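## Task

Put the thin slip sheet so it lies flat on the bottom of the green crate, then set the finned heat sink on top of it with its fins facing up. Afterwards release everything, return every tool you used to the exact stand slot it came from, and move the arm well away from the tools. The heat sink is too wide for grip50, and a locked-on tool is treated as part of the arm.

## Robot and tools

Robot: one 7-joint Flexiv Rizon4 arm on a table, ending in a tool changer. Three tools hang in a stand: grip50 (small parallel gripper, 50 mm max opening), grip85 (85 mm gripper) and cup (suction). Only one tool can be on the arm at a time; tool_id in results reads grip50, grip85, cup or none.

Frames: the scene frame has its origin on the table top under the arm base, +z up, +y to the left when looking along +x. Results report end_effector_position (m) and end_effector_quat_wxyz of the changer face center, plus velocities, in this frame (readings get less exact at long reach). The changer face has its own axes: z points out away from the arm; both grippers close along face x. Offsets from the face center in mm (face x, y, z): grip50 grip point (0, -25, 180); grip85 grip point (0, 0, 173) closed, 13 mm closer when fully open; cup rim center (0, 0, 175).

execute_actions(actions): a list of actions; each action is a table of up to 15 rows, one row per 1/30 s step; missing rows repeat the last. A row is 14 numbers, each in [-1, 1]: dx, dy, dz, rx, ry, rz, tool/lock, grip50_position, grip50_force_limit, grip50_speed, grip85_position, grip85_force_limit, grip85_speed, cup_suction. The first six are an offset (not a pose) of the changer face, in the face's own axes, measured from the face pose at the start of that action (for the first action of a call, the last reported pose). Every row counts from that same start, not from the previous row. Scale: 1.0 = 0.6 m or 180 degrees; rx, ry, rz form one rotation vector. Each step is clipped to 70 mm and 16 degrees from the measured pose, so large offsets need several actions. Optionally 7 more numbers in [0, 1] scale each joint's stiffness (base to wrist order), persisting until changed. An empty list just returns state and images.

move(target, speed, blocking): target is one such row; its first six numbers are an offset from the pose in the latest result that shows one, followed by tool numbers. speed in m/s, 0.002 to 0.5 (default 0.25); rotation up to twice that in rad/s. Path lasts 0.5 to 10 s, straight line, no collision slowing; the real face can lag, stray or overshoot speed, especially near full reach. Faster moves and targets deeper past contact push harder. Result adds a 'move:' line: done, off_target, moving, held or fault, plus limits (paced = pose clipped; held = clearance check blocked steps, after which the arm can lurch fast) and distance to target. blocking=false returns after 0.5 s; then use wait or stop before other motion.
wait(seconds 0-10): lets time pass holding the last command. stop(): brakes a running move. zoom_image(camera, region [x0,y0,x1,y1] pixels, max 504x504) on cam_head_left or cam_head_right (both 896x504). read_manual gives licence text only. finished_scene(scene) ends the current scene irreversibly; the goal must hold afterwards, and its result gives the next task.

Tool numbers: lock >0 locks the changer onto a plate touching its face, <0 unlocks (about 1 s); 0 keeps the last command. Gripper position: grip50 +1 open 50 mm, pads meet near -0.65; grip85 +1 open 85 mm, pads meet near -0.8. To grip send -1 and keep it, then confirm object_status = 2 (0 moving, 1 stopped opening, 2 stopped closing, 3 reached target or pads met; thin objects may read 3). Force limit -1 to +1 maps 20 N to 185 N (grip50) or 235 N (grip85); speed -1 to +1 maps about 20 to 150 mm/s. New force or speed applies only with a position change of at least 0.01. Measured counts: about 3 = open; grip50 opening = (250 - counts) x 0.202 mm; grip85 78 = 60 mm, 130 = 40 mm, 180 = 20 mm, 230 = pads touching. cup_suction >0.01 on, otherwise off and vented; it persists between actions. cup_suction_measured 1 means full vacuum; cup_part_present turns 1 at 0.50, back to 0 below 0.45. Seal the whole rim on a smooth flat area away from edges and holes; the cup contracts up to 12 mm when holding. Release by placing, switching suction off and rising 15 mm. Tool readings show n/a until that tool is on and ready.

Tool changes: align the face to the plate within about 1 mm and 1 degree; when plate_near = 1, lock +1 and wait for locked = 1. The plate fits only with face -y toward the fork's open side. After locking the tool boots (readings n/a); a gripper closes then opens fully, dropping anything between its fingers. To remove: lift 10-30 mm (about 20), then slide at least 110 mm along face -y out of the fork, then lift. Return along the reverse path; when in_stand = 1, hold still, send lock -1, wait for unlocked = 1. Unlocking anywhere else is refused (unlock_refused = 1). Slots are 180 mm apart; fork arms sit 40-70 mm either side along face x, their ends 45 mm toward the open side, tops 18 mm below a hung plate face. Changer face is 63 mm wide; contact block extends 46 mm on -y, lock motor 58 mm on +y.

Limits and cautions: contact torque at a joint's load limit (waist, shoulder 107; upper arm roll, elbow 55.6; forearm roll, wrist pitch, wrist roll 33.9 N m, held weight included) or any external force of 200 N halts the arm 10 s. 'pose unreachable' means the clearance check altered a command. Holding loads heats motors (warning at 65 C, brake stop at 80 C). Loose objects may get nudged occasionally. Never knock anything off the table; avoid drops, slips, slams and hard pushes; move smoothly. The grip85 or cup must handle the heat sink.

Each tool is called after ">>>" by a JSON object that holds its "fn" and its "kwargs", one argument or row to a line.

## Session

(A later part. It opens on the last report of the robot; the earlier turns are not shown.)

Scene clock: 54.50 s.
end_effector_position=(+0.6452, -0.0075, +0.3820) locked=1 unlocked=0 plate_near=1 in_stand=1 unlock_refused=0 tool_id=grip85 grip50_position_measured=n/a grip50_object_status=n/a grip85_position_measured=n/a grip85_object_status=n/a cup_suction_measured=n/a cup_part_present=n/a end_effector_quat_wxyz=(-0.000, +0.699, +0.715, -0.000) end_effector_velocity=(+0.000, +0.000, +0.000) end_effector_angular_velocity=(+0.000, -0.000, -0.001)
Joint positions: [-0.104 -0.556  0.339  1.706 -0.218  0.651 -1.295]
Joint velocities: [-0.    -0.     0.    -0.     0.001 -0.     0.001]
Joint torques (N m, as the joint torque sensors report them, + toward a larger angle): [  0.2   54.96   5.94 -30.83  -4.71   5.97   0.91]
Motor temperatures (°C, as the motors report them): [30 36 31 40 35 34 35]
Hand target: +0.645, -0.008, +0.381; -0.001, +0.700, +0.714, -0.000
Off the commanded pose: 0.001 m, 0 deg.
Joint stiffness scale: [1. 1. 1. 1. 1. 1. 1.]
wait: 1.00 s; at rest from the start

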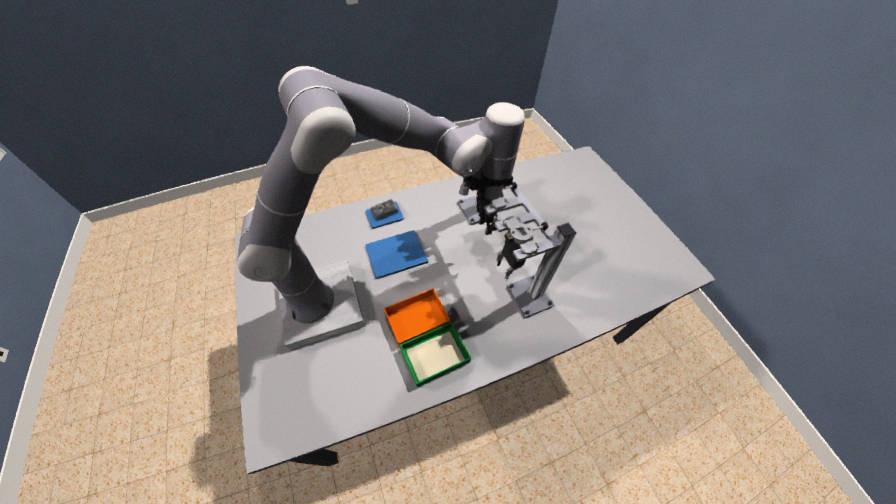

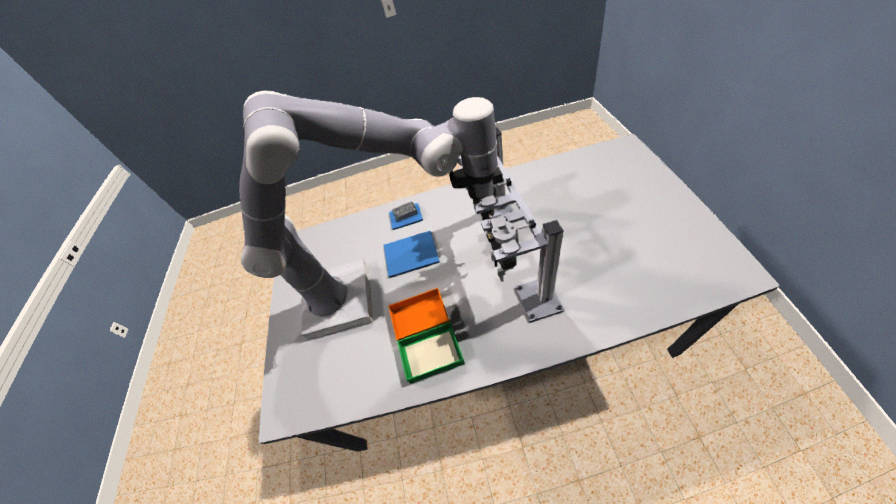

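>>> {"fn": "execute_actions", "kwargs": {
  "actions": [
    [[0,0,-0.001,0,0,0,0,0,0,0,1,0,0,0],[0,0,-0.003,0,0,0,0,0,0,0,1,0,0,0],[0,0,-0.006,0,0,0,0,0,0,0,1,0,0,0],[0,0,-0.0095,0,0,0,0,0,0,0,1,0,0,0],[0,0,-0.0135,0,0,0,0,0,0,0,1,0,0,0],[0,0,-0.0175,0,0,0,0,0,0,0,1,0,0,0],[0,0,-0.0215,0,0,0,0,0,0,0,1,0,0,0],[0,0,-0.025,0,0,0,0,0,0,0,1,0,0,0],[0,0,-0.028,0,0,0,0,0,0,0,1,0,0,0],[0,0,-0.0305,0,0,0,0,0,0,0,1,0,0,0],[0,0,-0.0322,0,0,0,0,0,0,0,1,0,0,0],[0,0,-0.0333,0,0,0,0,0,0,0,1,0,0,0]]
  ]
}}

>>> {"fn": "move", "kwargs": {
  "target": [0, -0.195, 0, 0, 0, 0, 0, 0, 0, 0, 1, 0, 0, 0],
  "speed": 0.25
}}

Scene clock: 55.33 s.
end_effector_position=(+0.6454, -0.0074, +0.4015) locked=1 unlocked=0 plate_near=1 in_stand=0 unlock_refused=0 tool_id=grip85 grip50_position_measured=n/a grip50_object_status=n/a grip85_position_measured=n/a grip85_object_status=n/a cup_suction_measured=n/a cup_part_present=n/a end_effector_quat_wxyz=(+0.000, +0.699, +0.715, +0.000) end_effector_velocity=(-0.001, -0.000, +0.007) end_effector_angular_velocity=(+0.000, +0.005, -0.000)
Joint positions: [-0.109 -0.531  0.347  1.686 -0.207  0.608 -1.301]
Joint velocities: [-0.003  0.01   0.004 -0.007  0.006 -0.021 -0.003]
Joint torques (N m, as the joint torque sensors report them, + toward a larger angle): [ -1.88  57.35   8.19 -33.49  -4.6    5.08  -0.74]
Motor temperatures (°C, as the motors report them): [30 36 31 41 35 34 35]
Hand target: +0.645, -0.007, +0.402; -0.000, +0.699, +0.715, -0.000
Off the commanded pose: 0.000 m, 0 deg.
Joint stiffness scale: [1. 1. 1. 1. 1. 1. 1.]
Step readings (end_effector_position):
0: (+0.6452, -0.0075, +0.3820)
1: (+0.6453, -0.0075, +0.3821)
2: (+0.6452, -0.0075, +0.3823)
4: (+0.6451, -0.0075, +0.3840)
8: (+0.6452, -0.0074, +0.3918)
15: end_effector_position above

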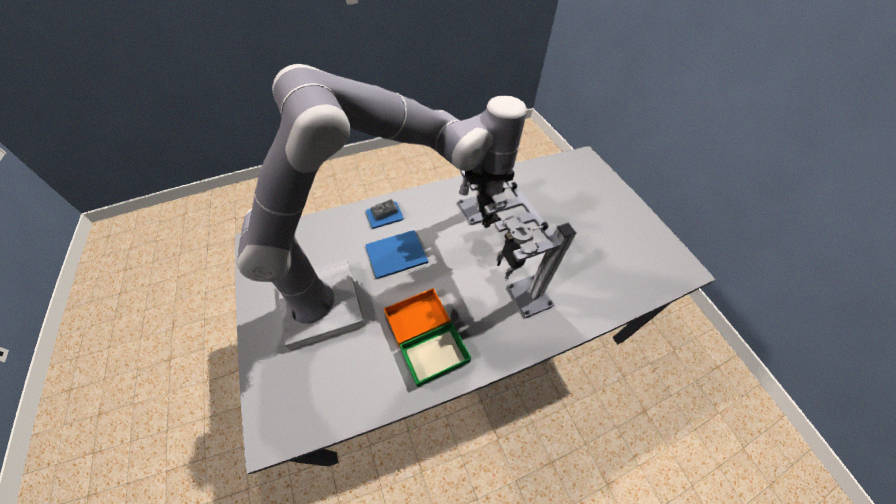

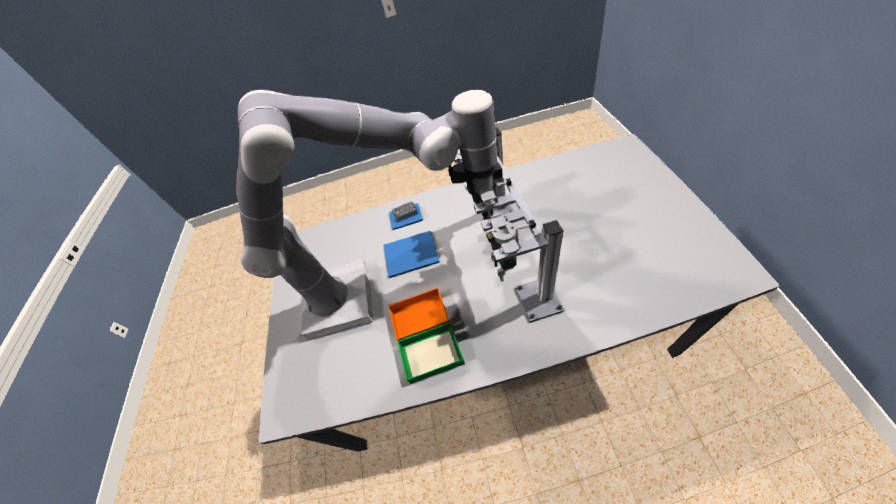

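Scene clock: 56.30 s.
end_effector_position=(+0.5284, -0.0098, +0.4008) locked=1 unlocked=0 plate_near=1 in_stand=0 unlock_refused=0 tool_id=grip85 grip50_position_measured=n/a grip50_object_status=n/a grip85_position_measured=n/a grip85_object_status=n/a cup_suction_measured=n/a cup_part_present=n/a end_effector_quat_wxyz=(+0.000, +0.700, +0.714, -0.000) end_effector_velocity=(-0.002, +0.000, -0.000) end_effector_angular_velocity=(-0.000, +0.000, +0.001)
Joint positions: [-0.171 -0.292  0.4    2.04  -0.147  0.733 -1.301]
Joint velocities: [-0.001  0.003  0.001  0.005  0.001  0.001 -0.001]
Joint torques (N m, as the joint torque sensors report them, + toward a larger angle): [ -1.81  43.8    5.51 -30.96  -4.37   6.7   -0.64]
Motor temperatures (°C, as the motors report them): [30 36 31 41 35 34 35]
Hand target: +0.528, -0.010, +0.401; +0.000, +0.700, +0.715, +0.000
Off the commanded pose: 0.001 m, 0 deg.
Joint stiffness scale: [1. 1. 1. 1. 1. 1. 1.]
move: done

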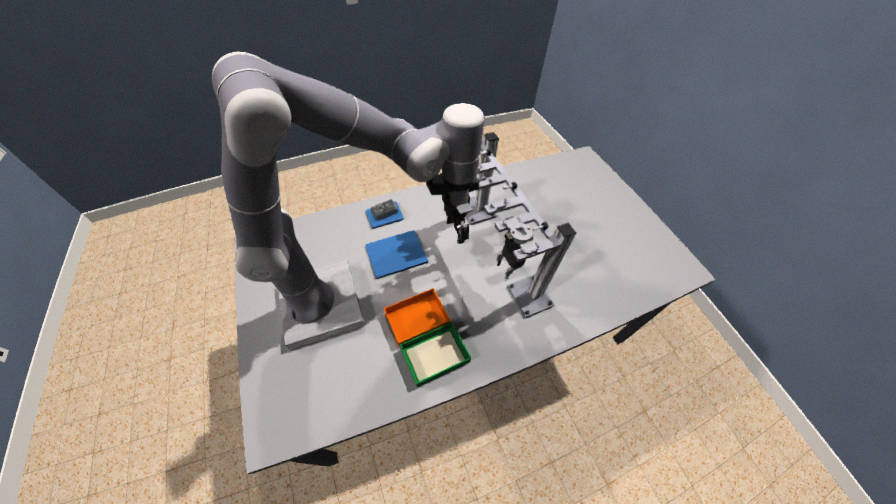

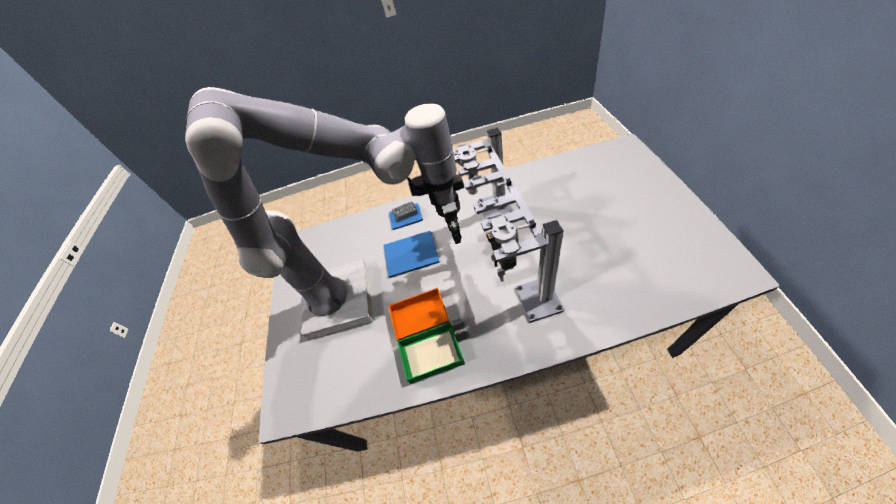

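>>> {"fn": "zoom_image", "kwargs": {
  "camera": "cam_head_left",
  "region": [355, 185, 415, 235]
}}

>>> {"fn": "zoom_image", "kwargs": {
  "camera": "cam_head_right",
  "region": [375, 190, 435, 240]
}}

Region (355, 185, 415, 235) of cam_head_left's 896x504 image, scaled by 8.400, with more detail than that image has.

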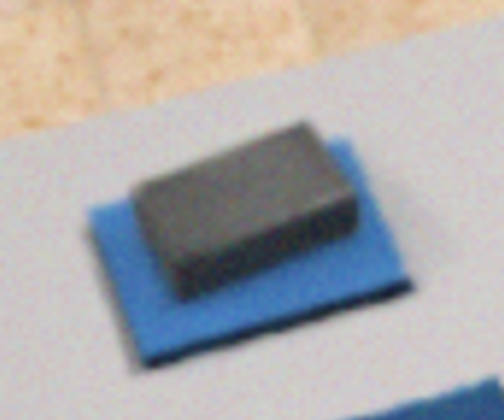

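Region (375, 190, 435, 240) of cam_head_right's 896x504 image, scaled by 8.400, with more detail than that image has.

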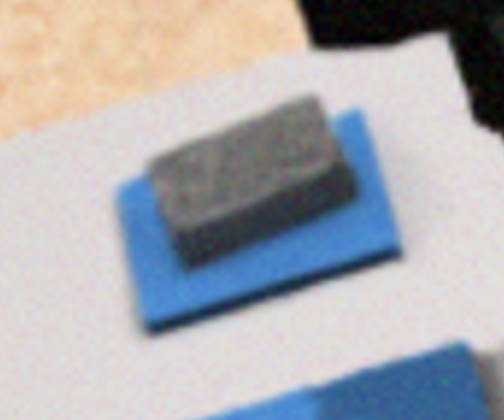

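>>> {"fn": "execute_actions", "kwargs": {
  "actions": []
}}

Scene clock: 57.67 s.
end_effector_position=(+0.5283, -0.0098, +0.4008) locked=1 unlocked=0 plate_near=1 in_stand=0 unlock_refused=0 tool_id=grip85 grip50_position_measured=n/a grip50_object_status=n/a grip85_position_measured=3 grip85_object_status=3 cup_suction_measured=n/a cup_part_present=n/a end_effector_quat_wxyz=(+0.000, +0.700, +0.714, -0.000) end_effector_velocity=(-0.000, -0.000, -0.000) end_effector_angular_velocity=(-0.000, +0.000, +0.000)
Joint positions: [-0.171 -0.292  0.4    2.041 -0.147  0.733 -1.301]
Joint velocities: [ 0.  0. -0.  0. -0. -0.  0.]
Joint torques (N m, as the joint torque sensors report them, + toward a larger angle): [ -1.73  44.69   5.41 -30.73  -4.29   6.66  -0.7 ]
Motor temperatures (°C, as the motors report them): [30 36 31 41 35 34 35]
Hand target: +0.528, -0.010, +0.401; +0.000, +0.700, +0.715, +0.000
Off the commanded pose: 0.001 m, 0 deg.
Joint stiffness scale: [1. 1. 1. 1. 1. 1. 1.]

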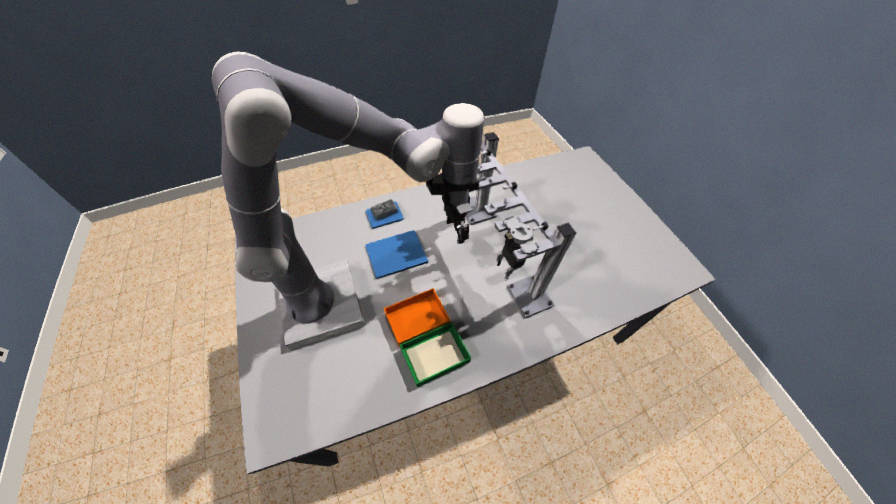

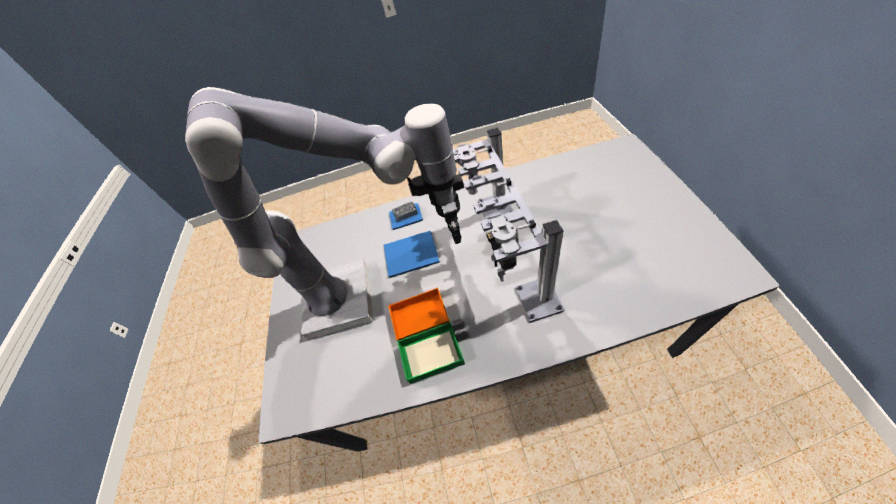

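>>> {"fn": "move", "kwargs": {
  "target": [0.594, -0.2765, 0.258, 0, 0, -0.0461, 0, 0, 0, 0, 1, 0, 0, 0],
  "speed": 0.4
}}

>>> {"fn": "zoom_image", "kwargs": {
  "camera": "cam_head_left",
  "region": [340, 150, 430, 240]
}}

>>> {"fn": "zoom_image", "kwargs": {
  "camera": "cam_head_right",
  "region": [360, 150, 450, 240]
}}

Scene clock: 60.27 s.
end_effector_position=(+0.3572, +0.3425, +0.2460) locked=1 unlocked=0 plate_near=1 in_stand=0 unlock_refused=0 tool_id=grip85 grip50_position_measured=n/a grip50_object_status=n/a grip85_position_measured=3 grip85_object_status=3 cup_suction_measured=n/a cup_part_present=n/a end_effector_quat_wxyz=(+0.002, +0.646, +0.763, -0.000) end_effector_velocity=(+0.000, +0.001, -0.001) end_effector_angular_velocity=(-0.001, -0.004, -0.000)
Joint positions: [ 0.504 -0.586  0.403  2.26  -0.598  1.174 -0.353]
Joint velocities: [ 0.007 -0.001 -0.007 -0.    -0.005  0.004  0.006]
Joint torques (N m, as the joint torque sensors report them, + toward a larger angle): [  1.33  44.7    8.61 -20.37  -3.26   6.66   1.11]
Motor temperatures (°C, as the motors report them): [30 36 31 41 35 34 35]
Hand target: +0.357, +0.343, +0.246; +0.002, +0.646, +0.763, +0.000
Off the commanded pose: 0.002 m, 0 deg.
Joint stiffness scale: [1. 1. 1. 1. 1. 1. 1.]
move: done

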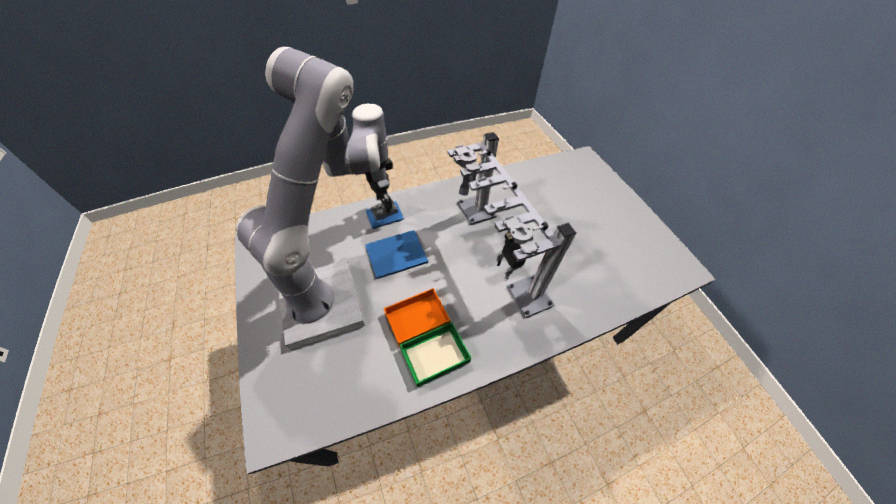

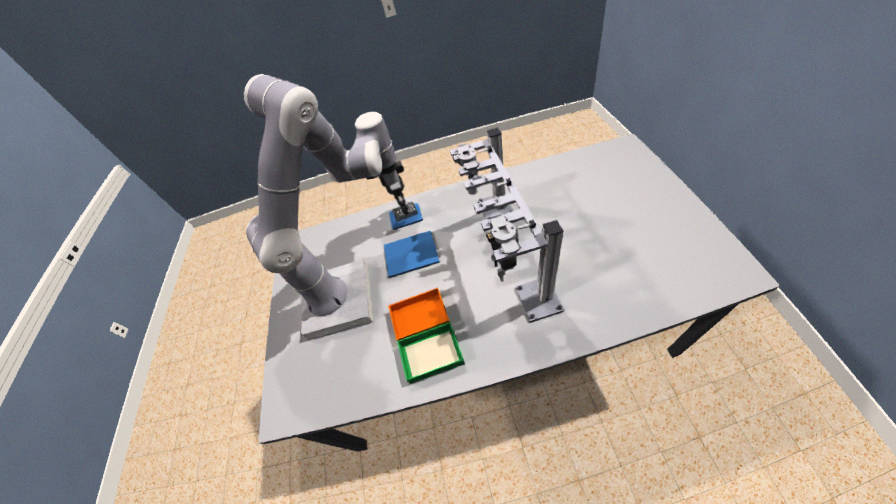

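Region (340, 150, 430, 240) of cam_head_left's 896x504 image, scaled by 5.600, with more detail than that image has.

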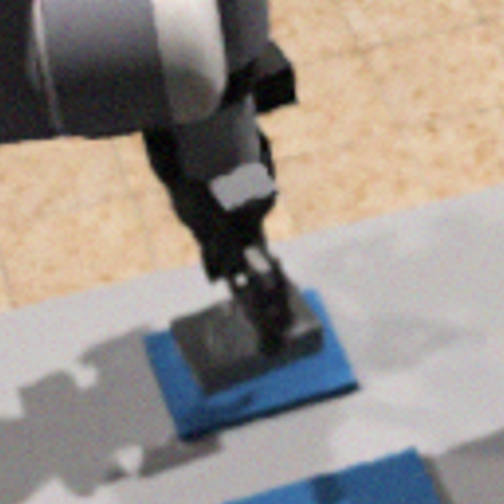

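Region (360, 150, 450, 240) of cam_head_right's 896x504 image, scaled by 5.600, with more detail than that image has.

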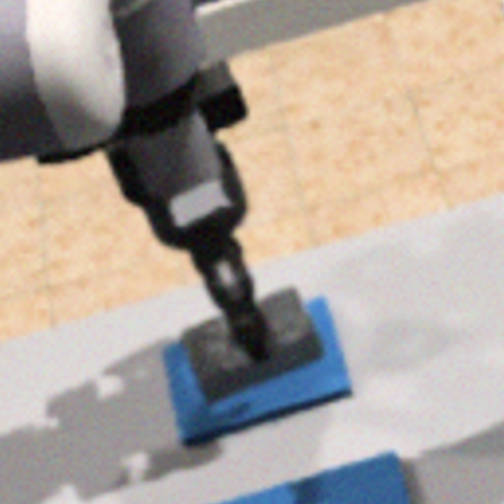

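>>> {"fn": "execute_actions", "kwargs": {
  "actions": [
    [[0.0007,-0.0015,0.002,0.0004,0.0005,0,0,0,0,0,1,-0.4,-0.3,0],[0.0014,-0.003,0.005,0.0008,0.001,0,0,0,0,0,1,-0.4,-0.3,0],[0.0014,-0.0035,0.009,0.0008,0.001,0,0,0,0,0,1,-0.4,-0.3,0],[0.0014,-0.0035,0.014,0.0008,0.001,0,0,0,0,0,1,-0.4,-0.3,0],[0.0014,-0.0035,0.019,0.0008,0.001,0,0,0,0,0,1,-0.4,-0.3,0],[0.0014,-0.0035,0.024,0.0008,0.001,0,0,0,0,0,1,-0.4,-0.3,0],[0.0014,-0.0035,0.029,0.0008,0.001,0,0,0,0,0,1,-0.4,-0.3,0],[0.0014,-0.0035,0.0335,0.0008,0.001,0,0,0,0,0,1,-0.4,-0.3,0],[0.0014,-0.0035,0.0372,0.0008,0.001,0,0,0,0,0,1,-0.4,-0.3,0],[0.0014,-0.0035,0.040,0.0008,0.001,0,0,0,0,0,1,-0.4,-0.3,0],[0.0014,-0.0035,0.042,0.0008,0.001,0,0,0,0,0,1,-0.4,-0.3,0],[0.0014,-0.0035,0.0433,0.0008,0.001,0,0,0,0,0,1,-0.4,-0.3,0],[0.0014,-0.0035,0.0433,0.0008,0.001,0,0,0,0,0,1,-0.4,-0.3,0],[0.0014,-0.0035,0.0433,0.0008,0.001,0,0,0,0,0,-1,-0.4,-0.3,0],[0.0014,-0.0035,0.0433,0.0008,0.001,0,0,0,0,0,-1,-0.4,-0.3,0]]
  ]
}}

>>> {"fn": "wait", "kwargs": {
  "seconds": 0.8
}}

Scene clock: 62.00 s.
end_effector_position=(+0.3550, +0.3429, +0.2209) locked=1 unlocked=0 plate_near=1 in_stand=0 unlock_refused=0 tool_id=grip85 grip50_position_measured=n/a grip50_object_status=n/a grip85_position_measured=5 grip85_object_status=0 cup_suction_measured=n/a cup_part_present=n/a end_effector_quat_wxyz=(+0.000, +0.646, +0.763, -0.001) end_effector_velocity=(+0.001, +0.001, -0.011) end_effector_angular_velocity=(+0.003, -0.006, -0.001)
Joint positions: [ 0.545 -0.638  0.339  2.27  -0.654  1.245 -0.31 ]
Joint velocities: [ 0.028 -0.024 -0.042  0.002 -0.031  0.039  0.025]
Joint torques (N m, as the joint torque sensors report them, + toward a larger angle): [  0.01  47.35   9.51 -17.92  -2.6    6.51   1.11]
Motor temperatures (°C, as the motors report them): [30 36 31 41 35 34 35]
Hand target: +0.355, +0.343, +0.220; +0.000, +0.646, +0.763, -0.000
Off the commanded pose: 0.001 m, 0 deg.
Joint stiffness scale: [1. 1. 1. 1. 1. 1. 1.]
Step readings (end_effector_position):
0: (+0.3572, +0.3426, +0.2460)
1: (+0.3572, +0.3427, +0.2458)
2: (+0.3568, +0.3428, +0.2453)
4: (+0.3559, +0.3430, +0.2427)
8: (+0.3552, +0.3429, +0.2332)
15: end_effector_position above

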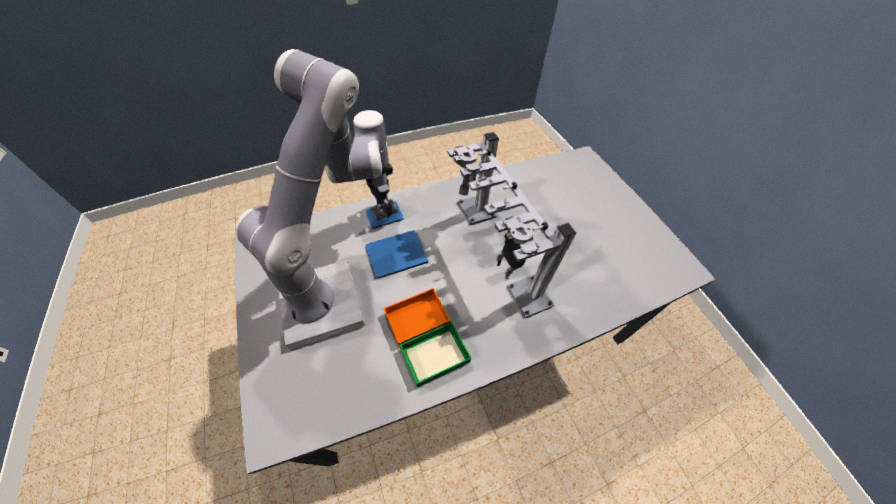

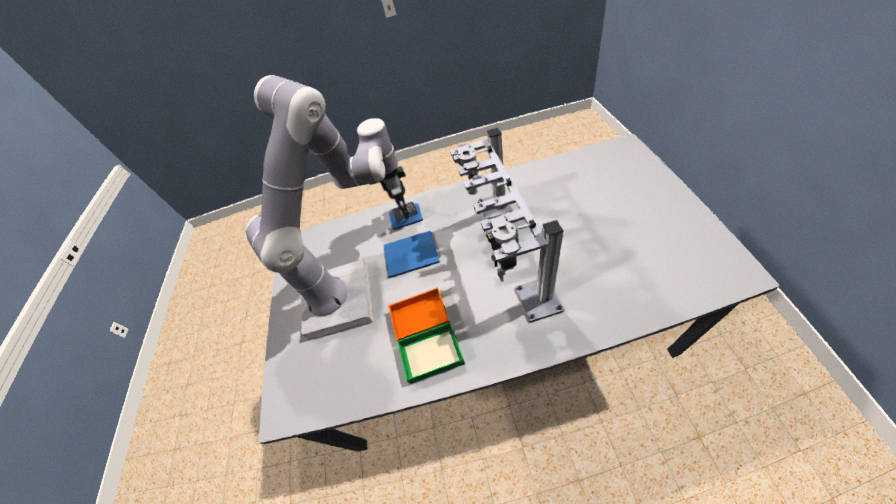

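Scene clock: 62.80 s.
end_effector_position=(+0.3553, +0.3431, +0.2203) locked=1 unlocked=0 plate_near=1 in_stand=0 unlock_refused=0 tool_id=grip85 grip50_position_measured=n/a grip50_object_status=n/a grip85_position_measured=80 grip85_object_status=2 cup_suction_measured=n/a cup_part_present=n/a end_effector_quat_wxyz=(+0.000, +0.646, +0.763, +0.000) end_effector_velocity=(-0.000, -0.000, -0.000) end_effector_angular_velocity=(-0.000, +0.000, +0.000)
Joint positions: [ 0.547 -0.64   0.336  2.27  -0.657  1.249 -0.308]
Joint velocities: [ 0.  0. -0.  0.  0.  0. -0.]
Joint torques (N m, as the joint torque sensors report them, + toward a larger angle): [  1.09  44.15   8.95 -17.01  -2.54   6.3    1.11]
Motor temperatures (°C, as the motors report them): [30 36 31 41 35 34 35]
Hand target: +0.355, +0.343, +0.220; +0.000, +0.646, +0.763, -0.000
Off the commanded pose: 0.000 m, 0 deg.
Joint stiffness scale: [1. 1. 1. 1. 1. 1. 1.]
wait: 0.80 s; at rest by 0.63 s

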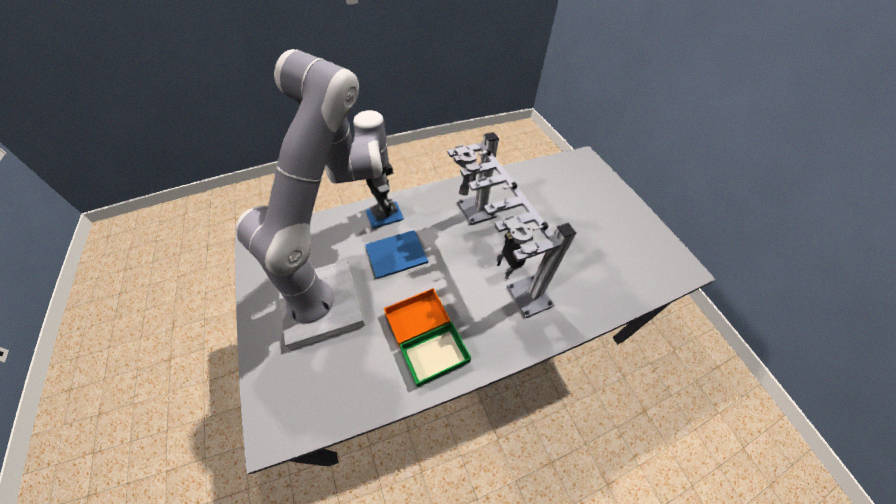

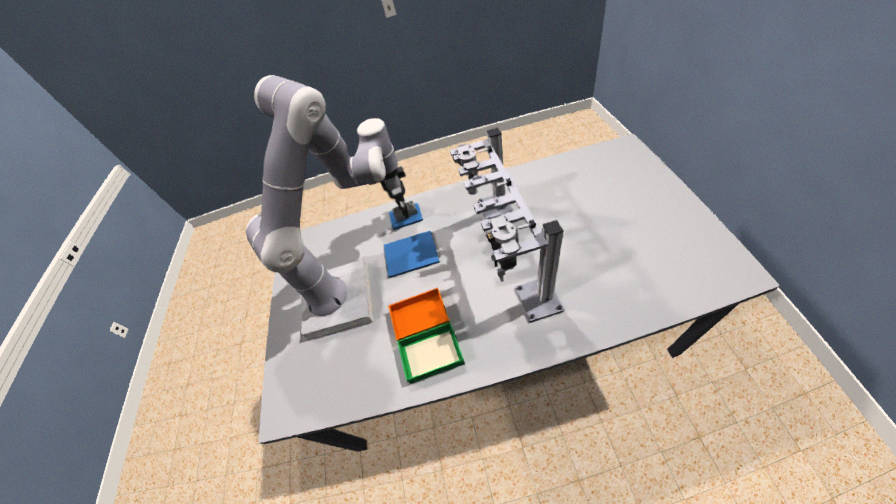

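>>> {"fn": "move", "kwargs": {
  "target": [-0.5462, 0.0011, -0.1328, 0, 0, 0.0294, 0, 0, 0, 0, -1, -0.4, -0.3, 0],
  "speed": 0.4
}}

Scene clock: 66.20 s.
end_effector_position=(+0.4085, +0.0202, +0.2985) locked=1 unlocked=0 plate_near=1 in_stand=0 unlock_refused=0 tool_id=grip85 grip50_position_measured=n/a grip50_object_status=n/a grip85_position_measured=80 grip85_object_status=2 cup_suction_measured=n/a cup_part_present=n/a end_effector_quat_wxyz=(-0.001, +0.681, +0.733, -0.000) end_effector_velocity=(+0.001, -0.001, +0.000) end_effector_angular_velocity=(+0.004, +0.007, +0.002)
Joint positions: [-0.14  -0.3    0.419  2.466 -0.287  1.152 -1.14 ]
Joint velocities: [-0.008 -0.001  0.009 -0.008  0.014 -0.013 -0.016]
Joint torques (N m, as the joint torque sensors report them, + toward a larger angle): [ -2.03  34.7    5.43 -22.46  -2.21   5.26  -0.76]
Motor temperatures (°C, as the motors report them): [30 36 31 41 35 34 35]
Hand target: +0.409, +0.020, +0.299; -0.001, +0.680, +0.733, -0.000
Off the commanded pose: 0.002 m, 0 deg.
Joint stiffness scale: [1. 1. 1. 1. 1. 1. 1.]
move: done

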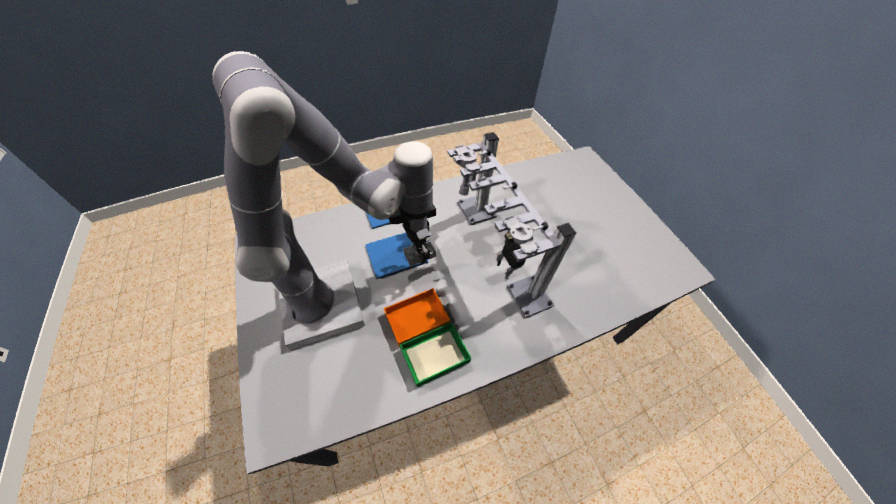

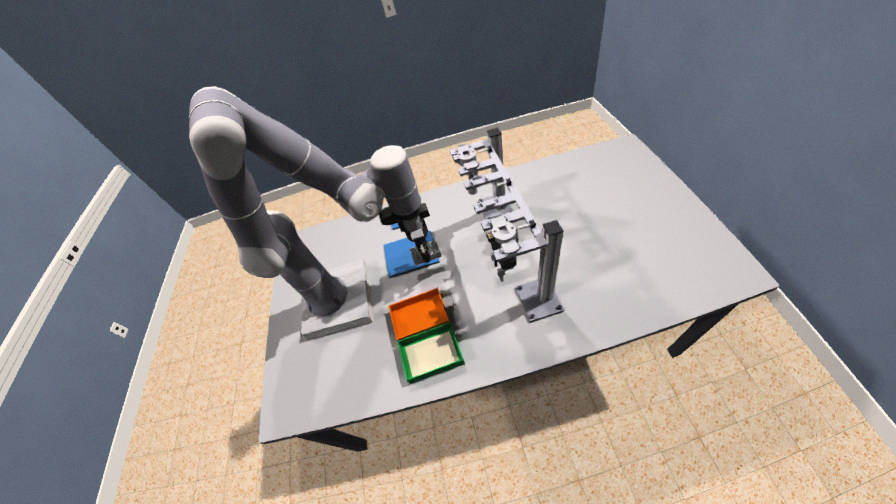

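>>> {"fn": "zoom_image", "kwargs": {
  "camera": "cam_head_left",
  "region": [385, 310, 485, 395]
}}

>>> {"fn": "zoom_image", "kwargs": {
  "camera": "cam_head_right",
  "region": [380, 310, 480, 395]
}}

Region (385, 310, 485, 395) of cam_head_left's 896x504 image, scaled by 5.040, with more detail than that image has; it fills the top 428 rows of this view, and the rest is white.

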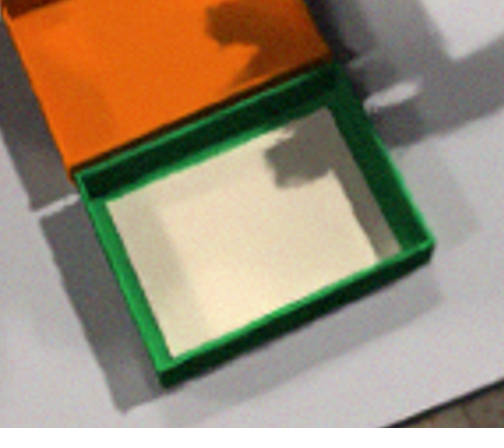

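Region (380, 310, 480, 395) of cam_head_right's 896x504 image, scaled by 5.040, with more detail than that image has; it fills the top 428 rows of this view, and the rest is white.

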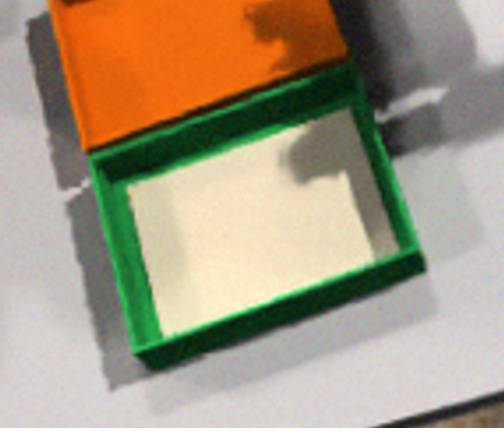

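>>> {"fn": "move", "kwargs": {
  "target": [-0.5455, -0.1545, 0.0585, -0.0004, -0.0005, 0, 0, 0, 0, 0, -1, -0.4, -0.3, 0],
  "speed": 0.4
}}

>>> {"fn": "zoom_image", "kwargs": {
  "camera": "cam_head_left",
  "region": [380, 290, 490, 395]
}}

>>> {"fn": "zoom_image", "kwargs": {
  "camera": "cam_head_right",
  "region": [375, 290, 485, 395]
}}

Scene clock: 68.17 s.
end_effector_position=(+0.3393, -0.3115, +0.2624) locked=1 unlocked=0 plate_near=1 in_stand=0 unlock_refused=0 tool_id=grip85 grip50_position_measured=n/a grip50_object_status=n/a grip85_position_measured=80 grip85_object_status=2 cup_suction_measured=n/a cup_part_present=n/a end_effector_quat_wxyz=(-0.001, +0.681, +0.732, +0.000) end_effector_velocity=(+0.000, -0.001, -0.000) end_effector_angular_velocity=(+0.003, +0.000, +0.001)
Joint positions: [-0.704 -0.449  0.189  2.354 -0.226  1.211 -1.988]
Joint velocities: [-0.006 -0.002  0.005 -0.005  0.003 -0.005 -0.005]
Joint torques (N m, as the joint torque sensors report them, + toward a larger angle): [ -1.52  42.72   4.54 -20.99  -2.44   5.33  -0.36]
Motor temperatures (°C, as the motors report them): [30 36 31 41 35 34 35]
Hand target: +0.339, -0.312, +0.262; -0.001, +0.681, +0.733, +0.000
Off the commanded pose: 0.002 m, 0 deg.
Joint stiffness scale: [1. 1. 1. 1. 1. 1. 1.]
move: done

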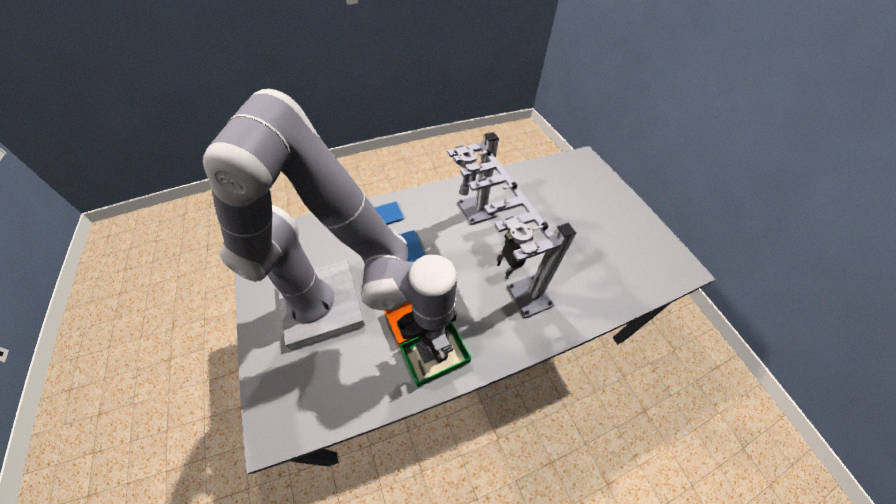

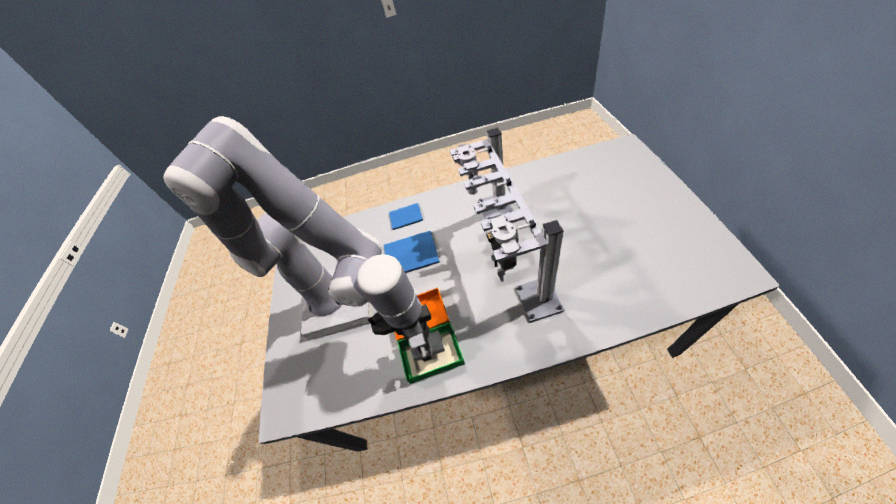

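Region (380, 290, 490, 395) of cam_head_left's 896x504 image, scaled by 4.582, with more detail than that image has; it fills the top 481 rows of this view, and the rest is white.

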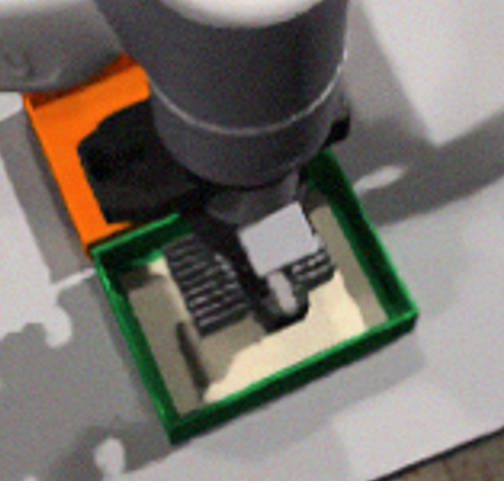

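Region (375, 290, 485, 395) of cam_head_right's 896x504 image, scaled by 4.582, with more detail than that image has; it fills the top 481 rows of this view, and the rest is white.

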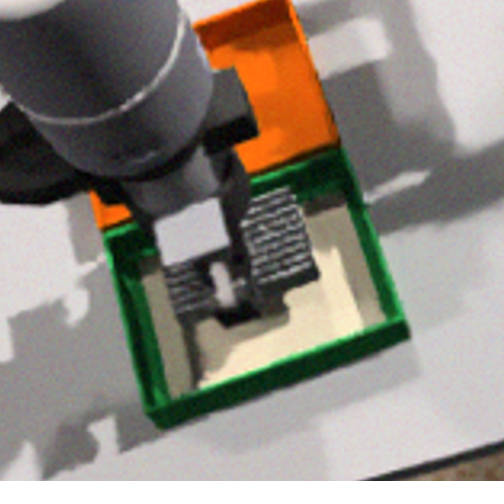

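>>> {"fn": "execute_actions", "kwargs": {
  "actions": [
    [[-0.001,0.0004,0.002,-0.0002,-0.0002,0,0,0,0,0,-1,-0.4,-0.3,0],[-0.002,0.0008,0.006,-0.0004,-0.0005,0,0,0,0,0,-1,-0.4,-0.3,0],[-0.0026,0.001,0.012,-0.0004,-0.0005,0,0,0,0,0,-1,-0.4,-0.3,0],[-0.0026,0.001,0.019,-0.0004,-0.0005,0,0,0,0,0,-1,-0.4,-0.3,0],[-0.0026,0.001,0.027,-0.0004,-0.0005,0,0,0,0,0,-1,-0.4,-0.3,0],[-0.0026,0.001,0.035,-0.0004,-0.0005,0,0,0,0,0,-1,-0.4,-0.3,0],[-0.0026,0.001,0.043,-0.0004,-0.0005,0,0,0,0,0,-1,-0.4,-0.3,0],[-0.0026,0.001,0.0505,-0.0004,-0.0005,0,0,0,0,0,-1,-0.4,-0.3,0],[-0.0026,0.001,0.057,-0.0004,-0.0005,0,0,0,0,0,-1,-0.4,-0.3,0],[-0.0026,0.001,0.0625,-0.0004,-0.0005,0,0,0,0,0,-1,-0.4,-0.3,0],[-0.0026,0.001,0.0665,-0.0004,-0.0005,0,0,0,0,0,-1,-0.4,-0.3,0],[-0.0026,0.001,0.069,-0.0004,-0.0005,0,0,0,0,0,-1,-0.4,-0.3,0],[-0.0026,0.001,0.0707,-0.0004,-0.0005,0,0,0,0,0,-1,-0.4,-0.3,0]]
  ]
}}

>>> {"fn": "execute_actions", "kwargs": {
  "actions": []
}}

Scene clock: 69.30 s.
end_effector_position=(+0.3396, -0.3127, +0.2220) locked=1 unlocked=0 plate_near=1 in_stand=0 unlock_refused=0 tool_id=grip85 grip50_position_measured=n/a grip50_object_status=n/a grip85_position_measured=80 grip85_object_status=2 cup_suction_measured=n/a cup_part_present=n/a end_effector_quat_wxyz=(-0.001, +0.681, +0.733, +0.000) end_effector_velocity=(+0.002, -0.001, -0.039) end_effector_angular_velocity=(-0.009, -0.000, -0.001)
Joint positions: [-0.662 -0.561  0.125  2.361 -0.275  1.333 -1.955]
Joint velocities: [ 0.062 -0.111 -0.079  0.001 -0.041  0.122  0.036]
Joint torques (N m, as the joint torque sensors report them, + toward a larger angle): [ -0.32  51.81   3.47 -17.07  -2.13   5.67   0.85]
Motor temperatures (°C, as the motors report them): [30 36 31 41 35 34 35]
Hand target: +0.340, -0.313, +0.220; -0.000, +0.681, +0.732, +0.000
Off the commanded pose: 0.002 m, 0 deg.
Joint stiffness scale: [1. 1. 1. 1. 1. 1. 1.]
Step readings (end_effector_position):
0: (+0.3394, -0.3116, +0.2623)
1: (+0.3393, -0.3117, +0.2621)
2: (+0.3394, -0.3119, +0.2615)
4: (+0.3397, -0.3125, +0.2583)
8: (+0.3397, -0.3128, +0.2450)
15: end_effector_position above

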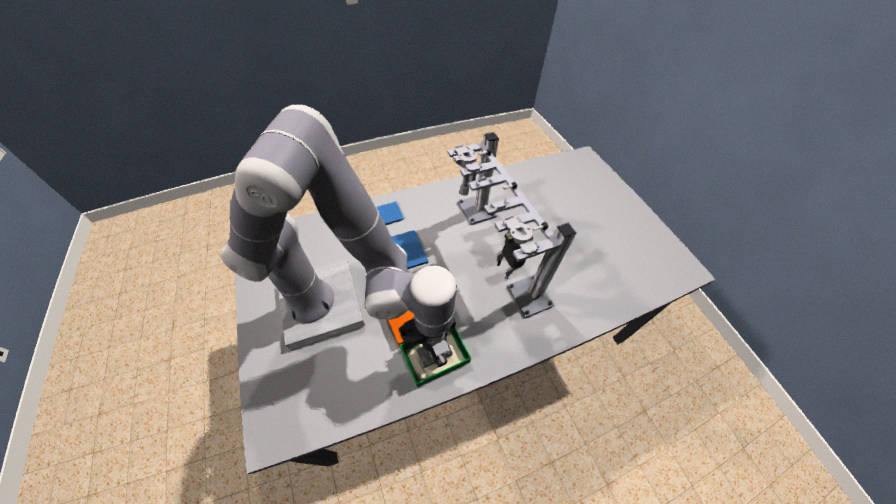

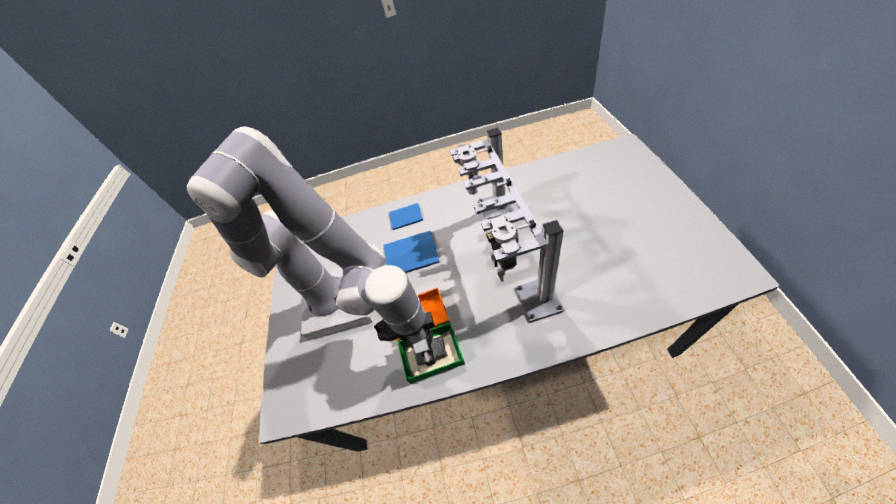

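Scene clock: 69.30 s.
end_effector_position=(+0.3396, -0.3127, +0.2220) locked=1 unlocked=0 plate_near=1 in_stand=0 unlock_refused=0 tool_id=grip85 grip50_position_measured=n/a grip50_object_status=n/a grip85_position_measured=80 grip85_object_status=2 cup_suction_measured=n/a cup_part_present=n/a end_effector_quat_wxyz=(-0.001, +0.681, +0.733, +0.000) end_effector_velocity=(+0.002, -0.001, -0.039) end_effector_angular_velocity=(-0.009, -0.000, -0.001)
Joint positions: [-0.662 -0.561  0.125  2.361 -0.275  1.333 -1.955]
Joint velocities: [ 0.062 -0.111 -0.079  0.001 -0.041  0.122  0.036]
Joint torques (N m, as the joint torque sensors report them, + toward a larger angle): [ -0.32  51.81   3.47 -17.07  -2.13   5.67   0.85]
Motor temperatures (°C, as the motors report them): [30 36 31 41 35 34 35]
Hand target: +0.340, -0.313, +0.220; -0.000, +0.681, +0.732, +0.000
Off the commanded pose: 0.002 m, 0 deg.
Joint stiffness scale: [1. 1. 1. 1. 1. 1. 1.]

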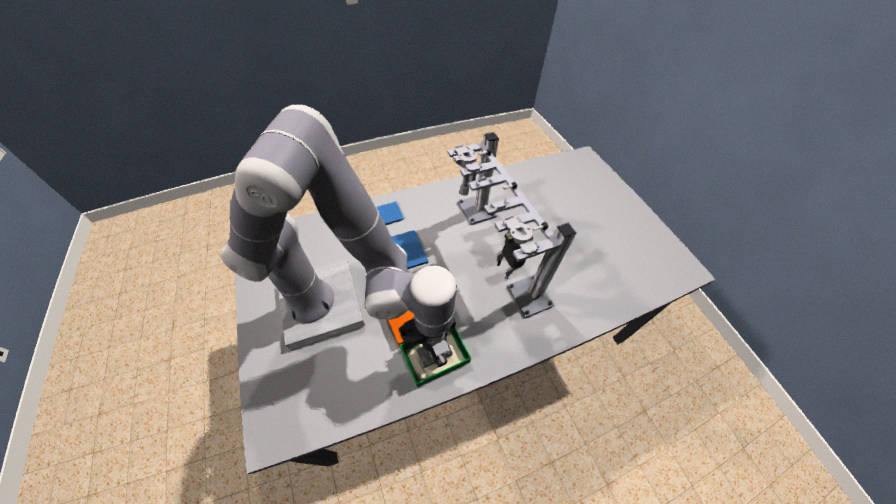

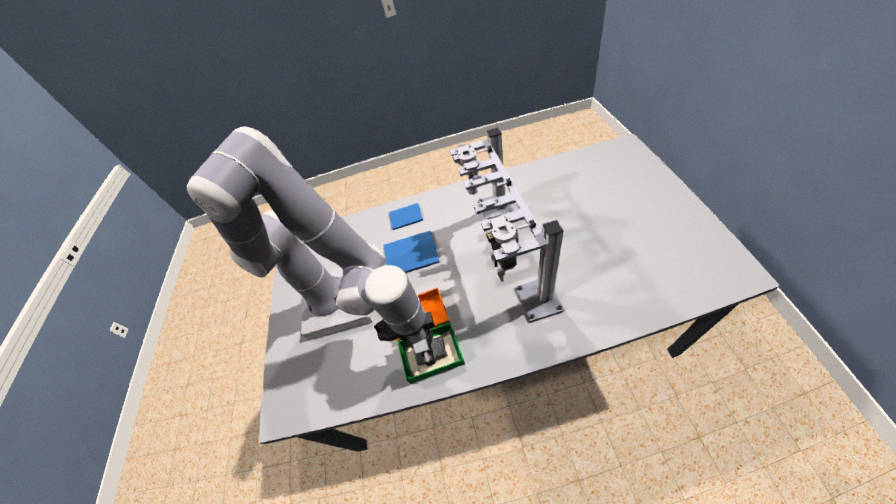

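>>> {"fn": "wait", "kwargs": {
  "seconds": 0.2
}}

Scene clock: 69.73 s.
end_effector_position=(+0.3399, -0.3129, +0.2200) locked=1 unlocked=0 plate_near=1 in_stand=0 unlock_refused=0 tool_id=grip85 grip50_position_measured=n/a grip50_object_status=n/a grip85_position_measured=80 grip85_object_status=2 cup_suction_measured=n/a cup_part_present=n/a end_effector_quat_wxyz=(-0.001, +0.681, +0.733, +0.000) end_effector_velocity=(-0.000, +0.000, -0.000) end_effector_angular_velocity=(+0.000, +0.000, +0.001)
Joint positions: [-0.658 -0.568  0.12   2.361 -0.277  1.341 -1.952]
Joint velocities: [ 0.    -0.    -0.     0.001 -0.     0.    -0.001]
Joint torques (N m, as the joint torque sensors report them, + toward a larger angle): [  1.05  44.76   2.03 -17.06  -2.21   6.79   1.15]
Motor temperatures (°C, as the motors report them): [30 36 31 41 35 34 35]
Hand target: +0.340, -0.313, +0.220; -0.000, +0.681, +0.732, +0.000
Off the commanded pose: 0.000 m, 0 deg.
Joint stiffness scale: [1. 1. 1. 1. 1. 1. 1.]
wait: 0.20 s; at rest from the start

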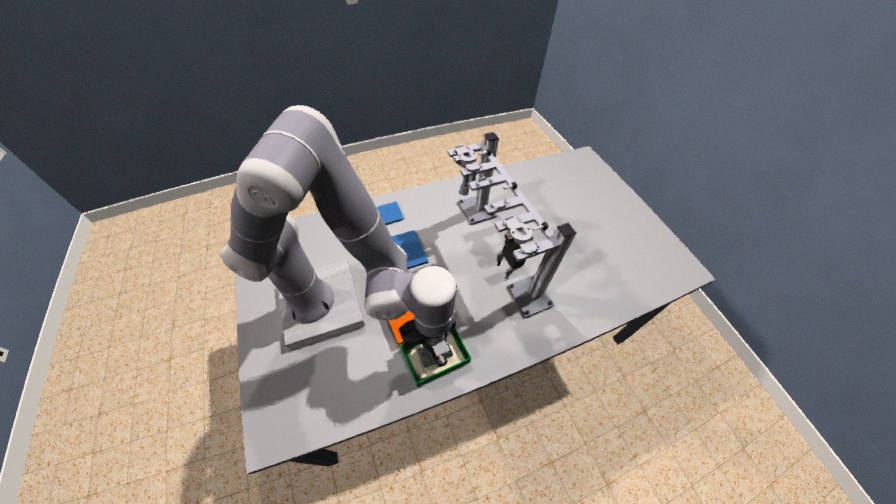

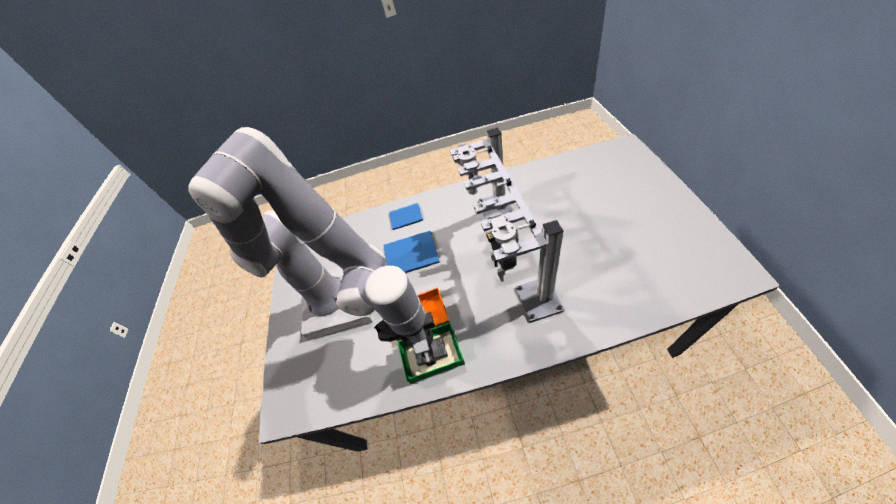

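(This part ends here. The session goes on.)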